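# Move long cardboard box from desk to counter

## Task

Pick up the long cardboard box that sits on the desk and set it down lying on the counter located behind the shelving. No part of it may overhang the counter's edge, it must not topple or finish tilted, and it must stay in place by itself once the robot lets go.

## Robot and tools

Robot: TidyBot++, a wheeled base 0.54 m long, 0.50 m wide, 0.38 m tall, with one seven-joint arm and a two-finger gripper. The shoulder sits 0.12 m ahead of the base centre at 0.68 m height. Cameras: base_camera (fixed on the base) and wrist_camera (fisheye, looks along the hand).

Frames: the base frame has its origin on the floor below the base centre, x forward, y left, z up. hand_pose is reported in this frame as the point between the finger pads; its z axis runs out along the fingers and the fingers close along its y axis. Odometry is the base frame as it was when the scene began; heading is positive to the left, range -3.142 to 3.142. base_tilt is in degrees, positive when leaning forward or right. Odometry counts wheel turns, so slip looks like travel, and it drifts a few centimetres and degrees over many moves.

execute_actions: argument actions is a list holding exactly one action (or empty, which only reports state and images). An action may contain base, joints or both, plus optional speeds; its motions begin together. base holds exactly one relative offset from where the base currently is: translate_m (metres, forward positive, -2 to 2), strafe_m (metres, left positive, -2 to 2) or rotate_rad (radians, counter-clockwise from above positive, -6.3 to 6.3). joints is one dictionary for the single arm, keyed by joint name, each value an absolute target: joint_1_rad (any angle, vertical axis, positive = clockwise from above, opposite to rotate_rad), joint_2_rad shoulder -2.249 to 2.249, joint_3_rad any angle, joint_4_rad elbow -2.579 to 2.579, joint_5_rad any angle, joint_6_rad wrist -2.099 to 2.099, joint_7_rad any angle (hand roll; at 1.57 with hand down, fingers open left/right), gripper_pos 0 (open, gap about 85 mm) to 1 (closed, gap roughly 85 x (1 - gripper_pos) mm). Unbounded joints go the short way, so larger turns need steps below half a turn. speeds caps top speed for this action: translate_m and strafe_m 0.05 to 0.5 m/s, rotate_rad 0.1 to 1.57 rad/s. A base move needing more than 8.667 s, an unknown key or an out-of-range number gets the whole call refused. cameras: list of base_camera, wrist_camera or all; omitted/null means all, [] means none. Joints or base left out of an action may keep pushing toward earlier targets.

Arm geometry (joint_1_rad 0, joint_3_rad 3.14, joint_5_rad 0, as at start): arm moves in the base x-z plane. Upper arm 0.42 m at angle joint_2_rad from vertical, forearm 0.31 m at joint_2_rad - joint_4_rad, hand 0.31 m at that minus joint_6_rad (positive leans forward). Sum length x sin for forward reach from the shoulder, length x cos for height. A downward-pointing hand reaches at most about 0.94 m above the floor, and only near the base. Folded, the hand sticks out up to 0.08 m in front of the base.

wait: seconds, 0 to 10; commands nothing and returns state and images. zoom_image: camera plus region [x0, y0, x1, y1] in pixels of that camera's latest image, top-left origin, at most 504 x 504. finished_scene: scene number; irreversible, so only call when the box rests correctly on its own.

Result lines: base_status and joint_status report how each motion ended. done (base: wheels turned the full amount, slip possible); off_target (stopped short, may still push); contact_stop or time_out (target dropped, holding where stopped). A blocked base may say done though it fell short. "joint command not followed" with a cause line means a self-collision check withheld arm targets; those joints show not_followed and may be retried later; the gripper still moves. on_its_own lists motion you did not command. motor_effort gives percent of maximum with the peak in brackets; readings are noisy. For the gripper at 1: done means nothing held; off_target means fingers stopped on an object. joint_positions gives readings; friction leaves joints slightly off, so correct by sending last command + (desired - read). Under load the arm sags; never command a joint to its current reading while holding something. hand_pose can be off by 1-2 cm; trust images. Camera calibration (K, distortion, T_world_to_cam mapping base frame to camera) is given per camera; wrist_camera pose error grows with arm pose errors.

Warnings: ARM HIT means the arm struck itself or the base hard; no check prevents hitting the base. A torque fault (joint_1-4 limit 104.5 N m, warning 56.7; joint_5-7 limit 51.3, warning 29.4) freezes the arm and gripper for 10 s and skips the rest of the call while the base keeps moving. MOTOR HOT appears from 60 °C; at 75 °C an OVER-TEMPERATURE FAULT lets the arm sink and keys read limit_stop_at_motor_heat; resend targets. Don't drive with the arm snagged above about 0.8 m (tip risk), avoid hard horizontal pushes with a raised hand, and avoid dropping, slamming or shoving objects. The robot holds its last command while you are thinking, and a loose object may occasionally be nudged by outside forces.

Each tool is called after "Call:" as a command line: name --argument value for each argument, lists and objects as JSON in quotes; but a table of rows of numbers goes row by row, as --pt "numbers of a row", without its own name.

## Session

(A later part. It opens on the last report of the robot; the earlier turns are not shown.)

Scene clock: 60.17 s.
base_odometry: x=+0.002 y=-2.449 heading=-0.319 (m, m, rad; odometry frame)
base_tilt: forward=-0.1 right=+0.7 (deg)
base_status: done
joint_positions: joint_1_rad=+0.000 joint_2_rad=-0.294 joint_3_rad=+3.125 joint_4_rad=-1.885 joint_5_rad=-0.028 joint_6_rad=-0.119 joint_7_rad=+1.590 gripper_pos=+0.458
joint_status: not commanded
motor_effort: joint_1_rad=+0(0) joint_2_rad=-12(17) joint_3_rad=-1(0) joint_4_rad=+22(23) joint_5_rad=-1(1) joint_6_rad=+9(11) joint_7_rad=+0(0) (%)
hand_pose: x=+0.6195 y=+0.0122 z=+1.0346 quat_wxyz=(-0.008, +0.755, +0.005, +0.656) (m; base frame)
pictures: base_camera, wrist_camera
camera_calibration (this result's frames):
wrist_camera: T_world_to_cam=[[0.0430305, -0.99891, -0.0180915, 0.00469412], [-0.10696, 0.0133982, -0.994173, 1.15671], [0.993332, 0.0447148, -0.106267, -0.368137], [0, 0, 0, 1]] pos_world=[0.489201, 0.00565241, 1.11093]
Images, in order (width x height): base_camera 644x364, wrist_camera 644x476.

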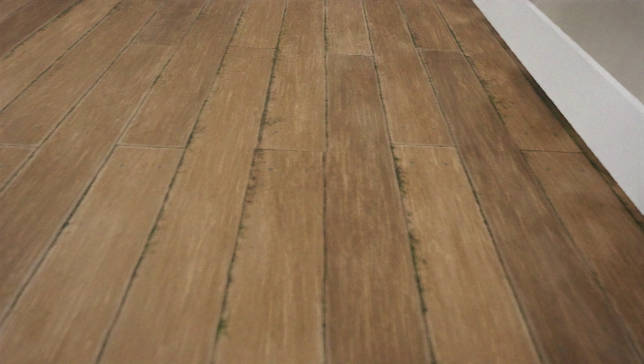

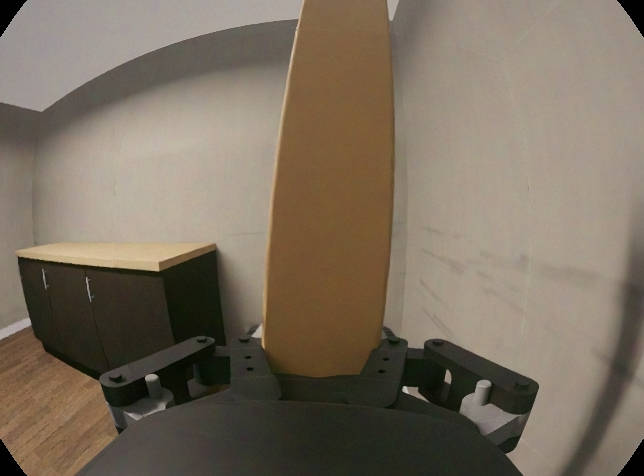

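Call:
execute_actions --actions '[{"base":{"translate_m":0.35}}]' --cameras '[]'

Call:
execute_actions --actions '[{"base":{"rotate_rad":0.9},"speeds":{"rotate_rad":0.8}}]'

Scene clock: 62.77 s.
base_odometry: x=+0.334 y=-2.558 heading=-0.319 (m, m, rad; odometry frame)
base_tilt: forward=-0.1 right=+0.7 (deg)
base_status: done
joint_positions: joint_1_rad=+0.000 joint_2_rad=-0.290 joint_3_rad=+3.125 joint_4_rad=-1.885 joint_5_rad=-0.028 joint_6_rad=-0.119 joint_7_rad=+1.590 gripper_pos=+0.458
joint_status: not commanded
motor_effort: joint_1_rad=+0(0) joint_2_rad=-12(16) joint_3_rad=-1(0) joint_4_rad=+22(23) joint_5_rad=+0(0) joint_6_rad=+9(10) joint_7_rad=+0(0) (%)
hand_pose: x=+0.6206 y=+0.0122 z=+1.0329 quat_wxyz=(-0.008, +0.756, +0.005, +0.655) (m; base frame)
pictures: none
No camera images: the call's "cameras" was empty. Leave "cameras" out to get every camera's image.

Scene clock: 64.70 s.
base_odometry: x=+0.335 y=-2.559 heading=+0.581 (m, m, rad; odometry frame)
base_tilt: forward=-0.1 right=+0.7 (deg)
base_status: done
joint_positions: joint_1_rad=-0.001 joint_2_rad=-0.290 joint_3_rad=+3.125 joint_4_rad=-1.885 joint_5_rad=-0.028 joint_6_rad=-0.119 joint_7_rad=+1.590 gripper_pos=+0.458
joint_status: not commanded
motor_effort: joint_1_rad=+0(2) joint_2_rad=-12(12) joint_3_rad=-1(1) joint_4_rad=+22(22) joint_5_rad=+0(0) joint_6_rad=+10(10) joint_7_rad=+0(0) (%)
hand_pose: x=+0.6206 y=+0.0126 z=+1.0329 quat_wxyz=(-0.008, +0.756, +0.006, +0.655) (m; base frame)
pictures: base_camera, wrist_camera
camera_calibration (this result's frames):
wrist_camera: T_world_to_cam=[[0.0437728, -0.998875, -0.0182287, 0.00469917], [-0.110112, 0.0133113, -0.99383, 1.15673], [0.992955, 0.0455099, -0.109405, -0.365937], [0, 0, 0, 1]] pos_world=[0.490523, 0.00595011, 1.10964]
Images, in order (width x height): base_camera 644x364, wrist_camera 644x476.

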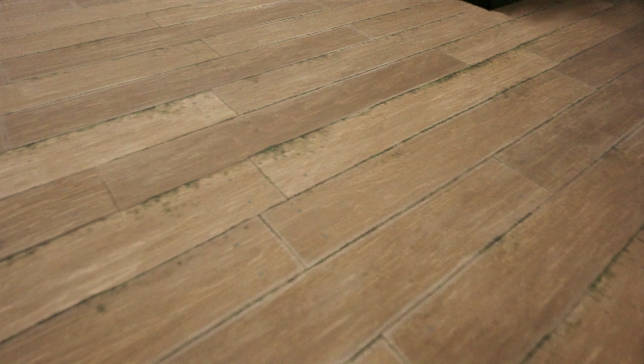

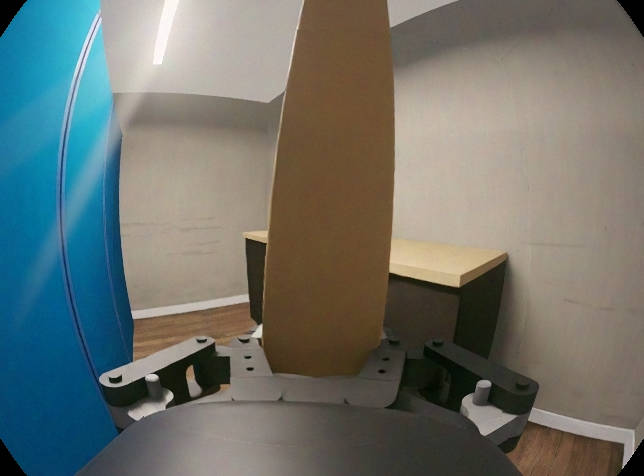

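Call:
execute_actions --actions '[{"base":{"rotate_rad":-0.9},"speeds":{"rotate_rad":0.8}}]' --cameras '[]'

Call:
execute_actions --actions '[{"base":{"translate_m":0.3}}]' --cameras '[]'

Call:
execute_actions --actions '[{"base":{"strafe_m":1.35}}]'

Scene clock: 67.13 s.
base_odometry: x=+0.335 y=-2.559 heading=-0.319 (m, m, rad; odometry frame)
base_tilt: forward=-0.1 right=+0.7 (deg)
base_status: done
joint_positions: joint_1_rad=-0.001 joint_2_rad=-0.290 joint_3_rad=+3.125 joint_4_rad=-1.885 joint_5_rad=-0.028 joint_6_rad=-0.119 joint_7_rad=+1.590 gripper_pos=+0.458
joint_status: not commanded
motor_effort: joint_1_rad=+0(2) joint_2_rad=-12(13) joint_3_rad=-1(1) joint_4_rad=+22(22) joint_5_rad=+0(1) joint_6_rad=+9(9) joint_7_rad=+0(0) (%)
hand_pose: x=+0.6206 y=+0.0127 z=+1.0329 quat_wxyz=(-0.008, +0.756, +0.006, +0.655) (m; base frame)
pictures: none
No camera images: the call's "cameras" was empty. Leave "cameras" out to get every camera's image.

Scene clock: 69.03 s.
base_odometry: x=+0.620 y=-2.653 heading=-0.319 (m, m, rad; odometry frame)
base_tilt: forward=-0.1 right=+0.7 (deg)
base_status: done
joint_positions: joint_1_rad=-0.001 joint_2_rad=-0.290 joint_3_rad=+3.125 joint_4_rad=-1.886 joint_5_rad=-0.028 joint_6_rad=-0.119 joint_7_rad=+1.590 gripper_pos=+0.458
joint_status: not commanded
motor_effort: joint_1_rad=+0(0) joint_2_rad=-12(16) joint_3_rad=-1(0) joint_4_rad=+22(22) joint_5_rad=+0(1) joint_6_rad=+9(10) joint_7_rad=+0(0) (%)
hand_pose: x=+0.6208 y=+0.0127 z=+1.0325 quat_wxyz=(-0.008, +0.756, +0.006, +0.654) (m; base frame)
pictures: none
No camera images: the call's "cameras" was empty. Leave "cameras" out to get every camera's image.

Scene clock: 73.10 s.
base_odometry: x=+1.044 y=-1.371 heading=-0.320 (m, m, rad; odometry frame)
base_tilt: forward=-0.1 right=+0.7 (deg)
base_status: done
joint_positions: joint_1_rad=-0.001 joint_2_rad=-0.290 joint_3_rad=+3.125 joint_4_rad=-1.886 joint_5_rad=-0.028 joint_6_rad=-0.119 joint_7_rad=+1.590 gripper_pos=+0.458
joint_status: not commanded
motor_effort: joint_1_rad=+0(1) joint_2_rad=-13(12) joint_3_rad=-1(1) joint_4_rad=+22(22) joint_5_rad=+0(1) joint_6_rad=+9(10) joint_7_rad=+0(0) (%)
hand_pose: x=+0.6208 y=+0.0126 z=+1.0325 quat_wxyz=(-0.008, +0.756, +0.006, +0.654) (m; base frame)
pictures: base_camera, wrist_camera
camera_calibration (this result's frames):
wrist_camera: T_world_to_cam=[[0.0438736, -0.99887, -0.0182548, 0.00470442], [-0.11071, 0.0132987, -0.993764, 1.15666], [0.992884, 0.045621, -0.110001, -0.365534], [0, 0, 0, 1]] pos_world=[0.49078, 0.00599308, 1.10932]
Images, in order (width x height): base_camera 644x364, wrist_camera 644x476.

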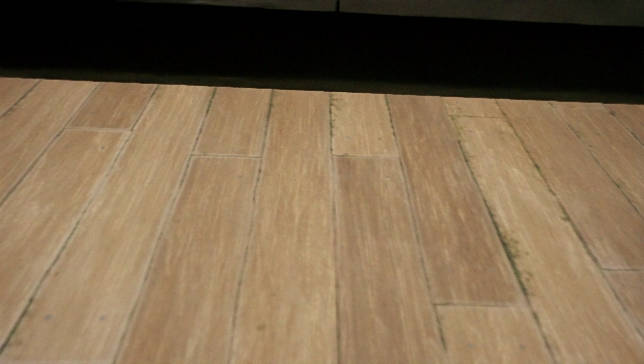

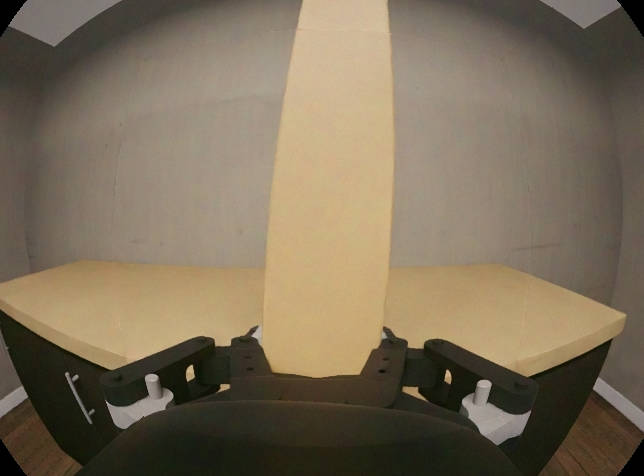

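Call:
execute_actions --actions '[{"joints":{"joint_2_rad":0.2,"joint_4_rad":-0.7,"joint_6_rad":-1.2}}]' --cameras '[]'

Call:
execute_actions --actions '[{"joints":{"joint_7_rad":3.14}}]' --cameras '[]'

Call:
execute_actions --actions '[{"joints":{"joint_6_rad":-1.85}}]'

Scene clock: 76.83 s.
base_odometry: x=+1.044 y=-1.371 heading=-0.320 (m, m, rad; odometry frame)
base_tilt: forward=-0.1 right=+0.7 (deg)
base_status: not commanded
joint_positions: joint_1_rad=-0.001 joint_2_rad=+0.191 joint_3_rad=+3.125 joint_4_rad=-0.725 joint_5_rad=-0.028 joint_6_rad=-1.185 joint_7_rad=+1.590 gripper_pos=+0.458
joint_status: all done
motor_effort: joint_1_rad=+0(0) joint_2_rad=-27(26) joint_3_rad=-2(1) joint_4_rad=+18(23) joint_5_rad=+0(1) joint_6_rad=+8(10) joint_7_rad=+0(1) (%)
hand_pose: x=+0.7164 y=+0.0184 z=+1.1289 quat_wxyz=(-0.015, +0.867, +0.017, +0.497) (m; base frame)
pictures: none
No camera images: the call's "cameras" was empty. Leave "cameras" out to get every camera's image.

Scene clock: 78.60 s.
base_odometry: x=+1.044 y=-1.371 heading=-0.320 (m, m, rad; odometry frame)
base_tilt: forward=+0.0 right=+0.6 (deg)
base_status: not commanded
joint_positions: joint_1_rad=-0.001 joint_2_rad=+0.191 joint_3_rad=+3.125 joint_4_rad=-0.725 joint_5_rad=-0.028 joint_6_rad=-1.185 joint_7_rad=+3.120 gripper_pos=+0.458
joint_status: all done
motor_effort: joint_1_rad=+0(0) joint_2_rad=-26(26) joint_3_rad=-2(2) joint_4_rad=+18(18) joint_5_rad=-1(1) joint_6_rad=+8(8) joint_7_rad=+0(0) (%)
hand_pose: x=+0.7164 y=+0.0184 z=+1.1289 quat_wxyz=(+0.333, +0.614, +0.613, +0.369) (m; base frame)
pictures: none
No camera images: the call's "cameras" was empty. Leave "cameras" out to get every camera's image.

Scene clock: 79.63 s.
base_odometry: x=+1.044 y=-1.371 heading=-0.320 (m, m, rad; odometry frame)
base_tilt: forward=-0.1 right=+0.7 (deg)
base_status: not commanded
joint_positions: joint_1_rad=-0.001 joint_2_rad=+0.194 joint_3_rad=+3.125 joint_4_rad=-0.721 joint_5_rad=-0.028 joint_6_rad=-1.855 joint_7_rad=+3.120 gripper_pos=+0.458
joint_status: all done
motor_effort: joint_1_rad=+0(0) joint_2_rad=-23(26) joint_3_rad=-2(2) joint_4_rad=+15(17) joint_5_rad=-1(1) joint_6_rad=+4(7) joint_7_rad=+0(0) (%)
hand_pose: x=+0.5620 y=+0.0164 z=+0.9963 quat_wxyz=(+0.118, +0.692, +0.698, +0.143) (m; base frame)
pictures: base_camera, wrist_camera
camera_calibration (this result's frames):
wrist_camera: T_world_to_cam=[[0.941399, -0.00808607, 0.337197, -0.864416], [0.0157977, -0.997558, -0.0680263, 0.137363], [0.336924, 0.0693669, -0.938973, 0.882884], [0, 0, 0, 1]] pos_world=[0.514126, 0.068795, 1.12983]
Images, in order (width x height): base_camera 644x364, wrist_camera 644x476.

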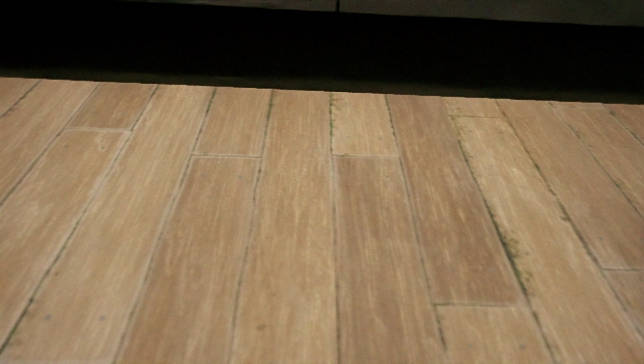

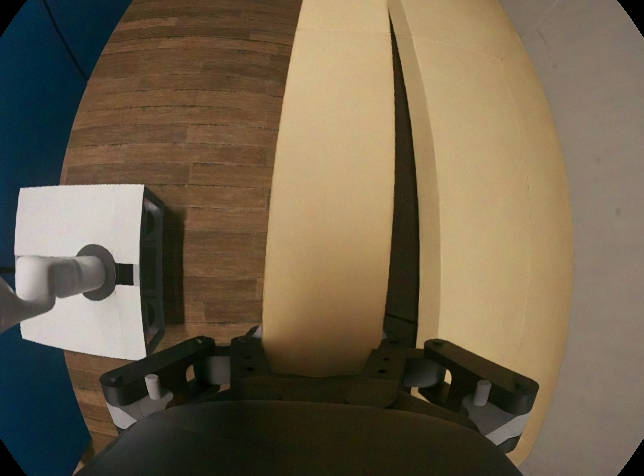

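Call:
execute_actions --actions '[{"base":{"translate_m":0.44},"speeds":{"translate_m":0.25}}]'

Call:
execute_actions --actions '[{"joints":{"joint_2_rad":0.27,"joint_4_rad":-0.77}}]'

Scene clock: 82.57 s.
base_odometry: x=+1.462 y=-1.509 heading=-0.319 (m, m, rad; odometry frame)
base_tilt: forward=-0.1 right=+0.7 (deg)
base_status: done
joint_positions: joint_1_rad=-0.001 joint_2_rad=+0.205 joint_3_rad=+3.125 joint_4_rad=-0.721 joint_5_rad=-0.028 joint_6_rad=-1.855 joint_7_rad=+3.120 gripper_pos=+0.458
joint_status: not commanded
motor_effort: joint_1_rad=+0(1) joint_2_rad=-24(27) joint_3_rad=-1(2) joint_4_rad=+15(16) joint_5_rad=-1(1) joint_6_rad=+4(4) joint_7_rad=+0(0) (%)
hand_pose: x=+0.5653 y=+0.0164 z=+0.9918 quat_wxyz=(+0.114, +0.693, +0.698, +0.139) (m; base frame)
pictures: base_camera, wrist_camera
camera_calibration (this result's frames):
wrist_camera: T_world_to_cam=[[0.944796, -0.00808535, 0.327559, -0.858368], [0.0151003, -0.997559, -0.0681781, 0.137548], [0.32731, 0.0693606, -0.942368, 0.886271], [0, 0, 0, 1]] pos_world=[0.51882, 0.0687997, 1.12574]
Images, in order (width x height): base_camera 644x364, wrist_camera 644x476.

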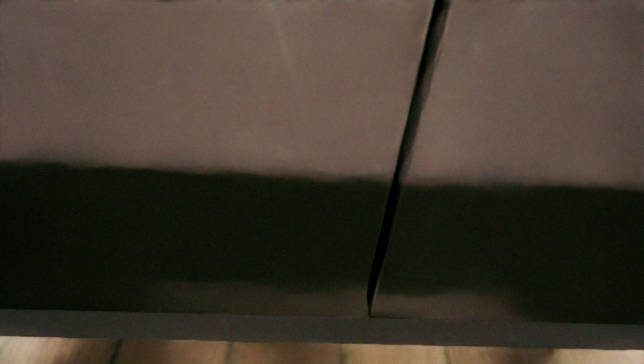

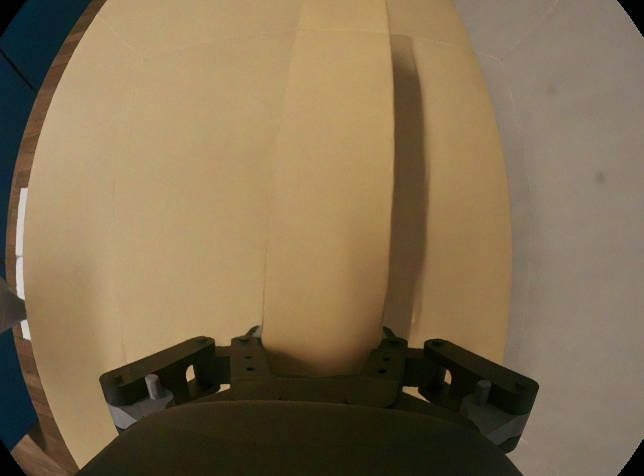

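Scene clock: 83.70 s.
base_odometry: x=+1.461 y=-1.509 heading=-0.319 (m, m, rad; odometry frame)
base_tilt: forward=-0.1 right=+0.7 (deg)
base_status: not commanded
joint_positions: joint_1_rad=-0.001 joint_2_rad=+0.270 joint_3_rad=+3.125 joint_4_rad=-0.757 joint_5_rad=-0.028 joint_6_rad=-1.855 joint_7_rad=+3.120 gripper_pos=+0.458
joint_status: all done
motor_effort: joint_1_rad=+0(0) joint_2_rad=-25(29) joint_3_rad=-2(2) joint_4_rad=+15(17) joint_5_rad=-1(3) joint_6_rad=+2(3) joint_7_rad=-1(1) (%)
hand_pose: x=+0.5798 y=+0.0164 z=+0.9492 quat_wxyz=(+0.079, +0.699, +0.703, +0.104) (m; base frame)
pictures: base_camera, wrist_camera
camera_calibration (this result's frames):
wrist_camera: T_world_to_cam=[[0.973148, -0.00775164, 0.23005, -0.781994], [0.00828562, -0.997605, -0.0686644, 0.138839], [0.230031, 0.0687267, -0.970753, 0.924807], [0, 0, 0, 1]] pos_world=[0.547111, 0.0688861, 1.08719]
Images, in order (width x height): base_camera 644x364, wrist_camera 644x476.

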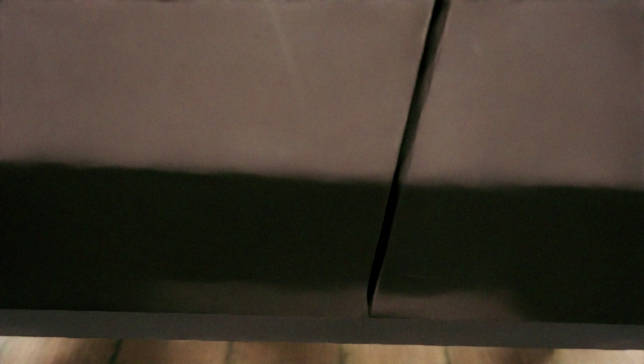

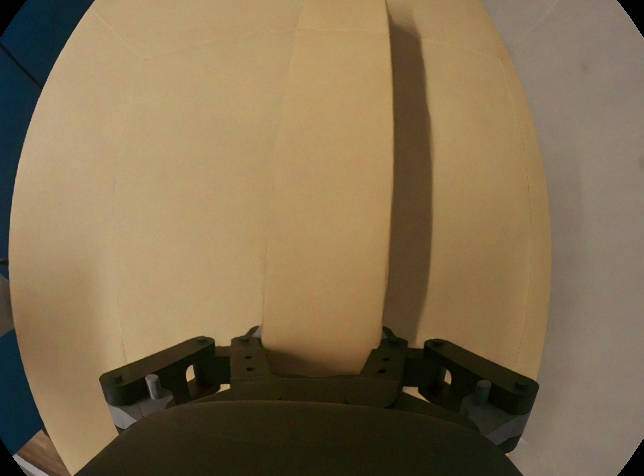

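Call:
execute_actions --actions '[{"joints":{"joint_2_rad":0.3,"joint_4_rad":-0.84,"joint_6_rad":-1.95}}]'

Scene clock: 84.73 s.
base_odometry: x=+1.462 y=-1.509 heading=-0.319 (m, m, rad; odometry frame)
base_tilt: forward=-0.1 right=+0.7 (deg)
base_status: not commanded
joint_positions: joint_1_rad=-0.001 joint_2_rad=+0.271 joint_3_rad=+3.125 joint_4_rad=-0.796 joint_5_rad=-0.028 joint_6_rad=-1.914 joint_7_rad=+3.120 gripper_pos=+0.462
joint_status: joint_4_rad off_target (ended at -0.796, target -0.840); the others done
motor_effort: joint_1_rad=+0(1) joint_2_rad=-19(26) joint_3_rad=-2(2) joint_4_rad=+9(17) joint_5_rad=-3(3) joint_6_rad=-2(9) joint_7_rad=-2(2) (%)
hand_pose: x=+0.5561 y=+0.0159 z=+0.9321 quat_wxyz=(+0.045, +0.703, +0.707, +0.068) (m; base frame)
pictures: base_camera, wrist_camera
camera_calibration (this result's frames):
wrist_camera: T_world_to_cam=[[0.9911, -0.00544721, 0.133007, -0.674587], [0.00347102, -0.997765, -0.0667268, 0.13824], [0.133074, 0.0665947, -0.988866, 0.984488], [0, 0, 0, 1]] pos_world=[0.537094, 0.0686946, 1.07248]
Images, in order (width x height): base_camera 644x364, wrist_camera 644x476.

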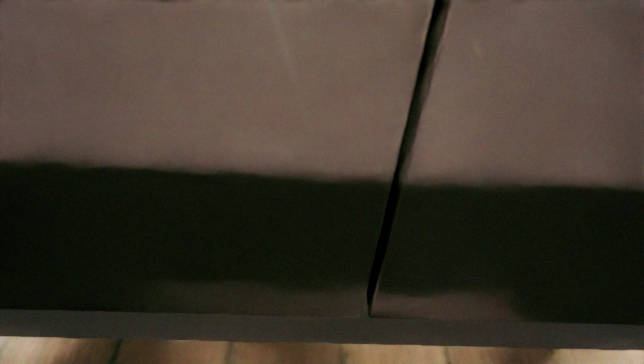

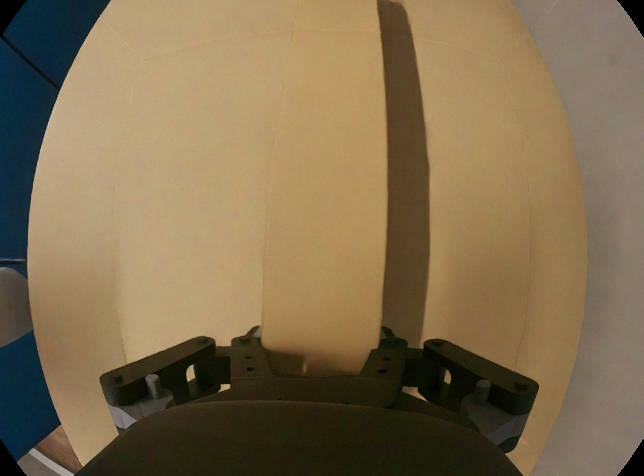

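Contact. Release and lift.

Call:
execute_actions --actions '[{"joints":{"gripper_pos":0}}]' --cameras '[]'

Call:
execute_actions --actions '[{"joints":{"joint_2_rad":0.1,"joint_4_rad":-0.6,"joint_6_rad":-1.85}}]'

Scene clock: 86.17 s.
base_odometry: x=+1.462 y=-1.509 heading=-0.319 (m, m, rad; odometry frame)
base_tilt: forward=+0.0 right=+0.6 (deg)
base_status: not commanded
joint_positions: joint_1_rad=-0.001 joint_2_rad=+0.279 joint_3_rad=+3.125 joint_4_rad=-0.811 joint_5_rad=-0.028 joint_6_rad=-1.926 joint_7_rad=+3.120 gripper_pos=+0.000
joint_status: all done
motor_effort: joint_1_rad=+1(1) joint_2_rad=-23(25) joint_3_rad=-2(2) joint_4_rad=+13(14) joint_5_rad=-1(3) joint_6_rad=+1(2) joint_7_rad=+0(2) (%)
hand_pose: x=+0.5521 y=+0.0158 z=+0.9232 quat_wxyz=(+0.033, +0.703, +0.708, +0.056) (m; base frame)
pictures: none
No camera images: the call's "cameras" was empty. Leave "cameras" out to get every camera's image.

Scene clock: 87.83 s.
base_odometry: x=+1.461 y=-1.509 heading=-0.319 (m, m, rad; odometry frame)
base_tilt: forward=-0.1 right=+0.7 (deg)
base_status: not commanded
joint_positions: joint_1_rad=-0.001 joint_2_rad=+0.095 joint_3_rad=+3.125 joint_4_rad=-0.610 joint_5_rad=-0.028 joint_6_rad=-1.870 joint_7_rad=+3.120 gripper_pos=+0.000
joint_status: all done
motor_effort: joint_1_rad=+0(0) joint_2_rad=-17(29) joint_3_rad=-1(2) joint_4_rad=+13(17) joint_5_rad=-1(1) joint_6_rad=+4(4) joint_7_rad=-1(1) (%)
hand_pose: x=+0.5294 y=+0.0163 z=+1.0774 quat_wxyz=(+0.185, +0.675, +0.683, +0.210) (m; base frame)
pictures: base_camera, wrist_camera
camera_calibration (this result's frames):
wrist_camera: T_world_to_cam=[[0.858186, -0.00867493, 0.513266, -1.00671], [0.0288975, -0.997455, -0.0651754, 0.133261], [0.512525, 0.0707647, -0.855751, 0.787332], [0, 0, 0, 1]] pos_world=[0.456565, 0.0684738, 1.19916]
Images, in order (width x height): base_camera 644x364, wrist_camera 644x476.

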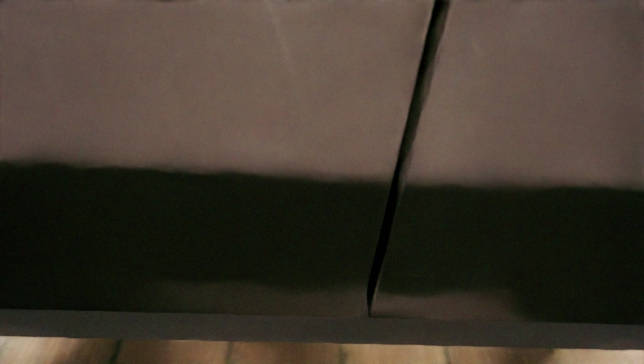

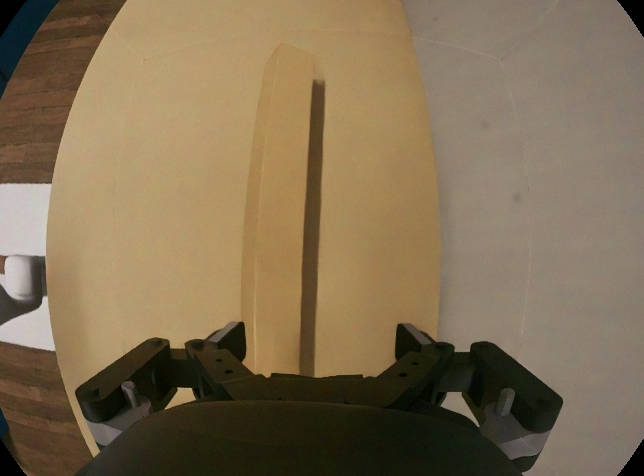

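The long end is on the counter; the other end is shorter.

Call:
finished_scene --scene 1

The scene is finished: the task was done.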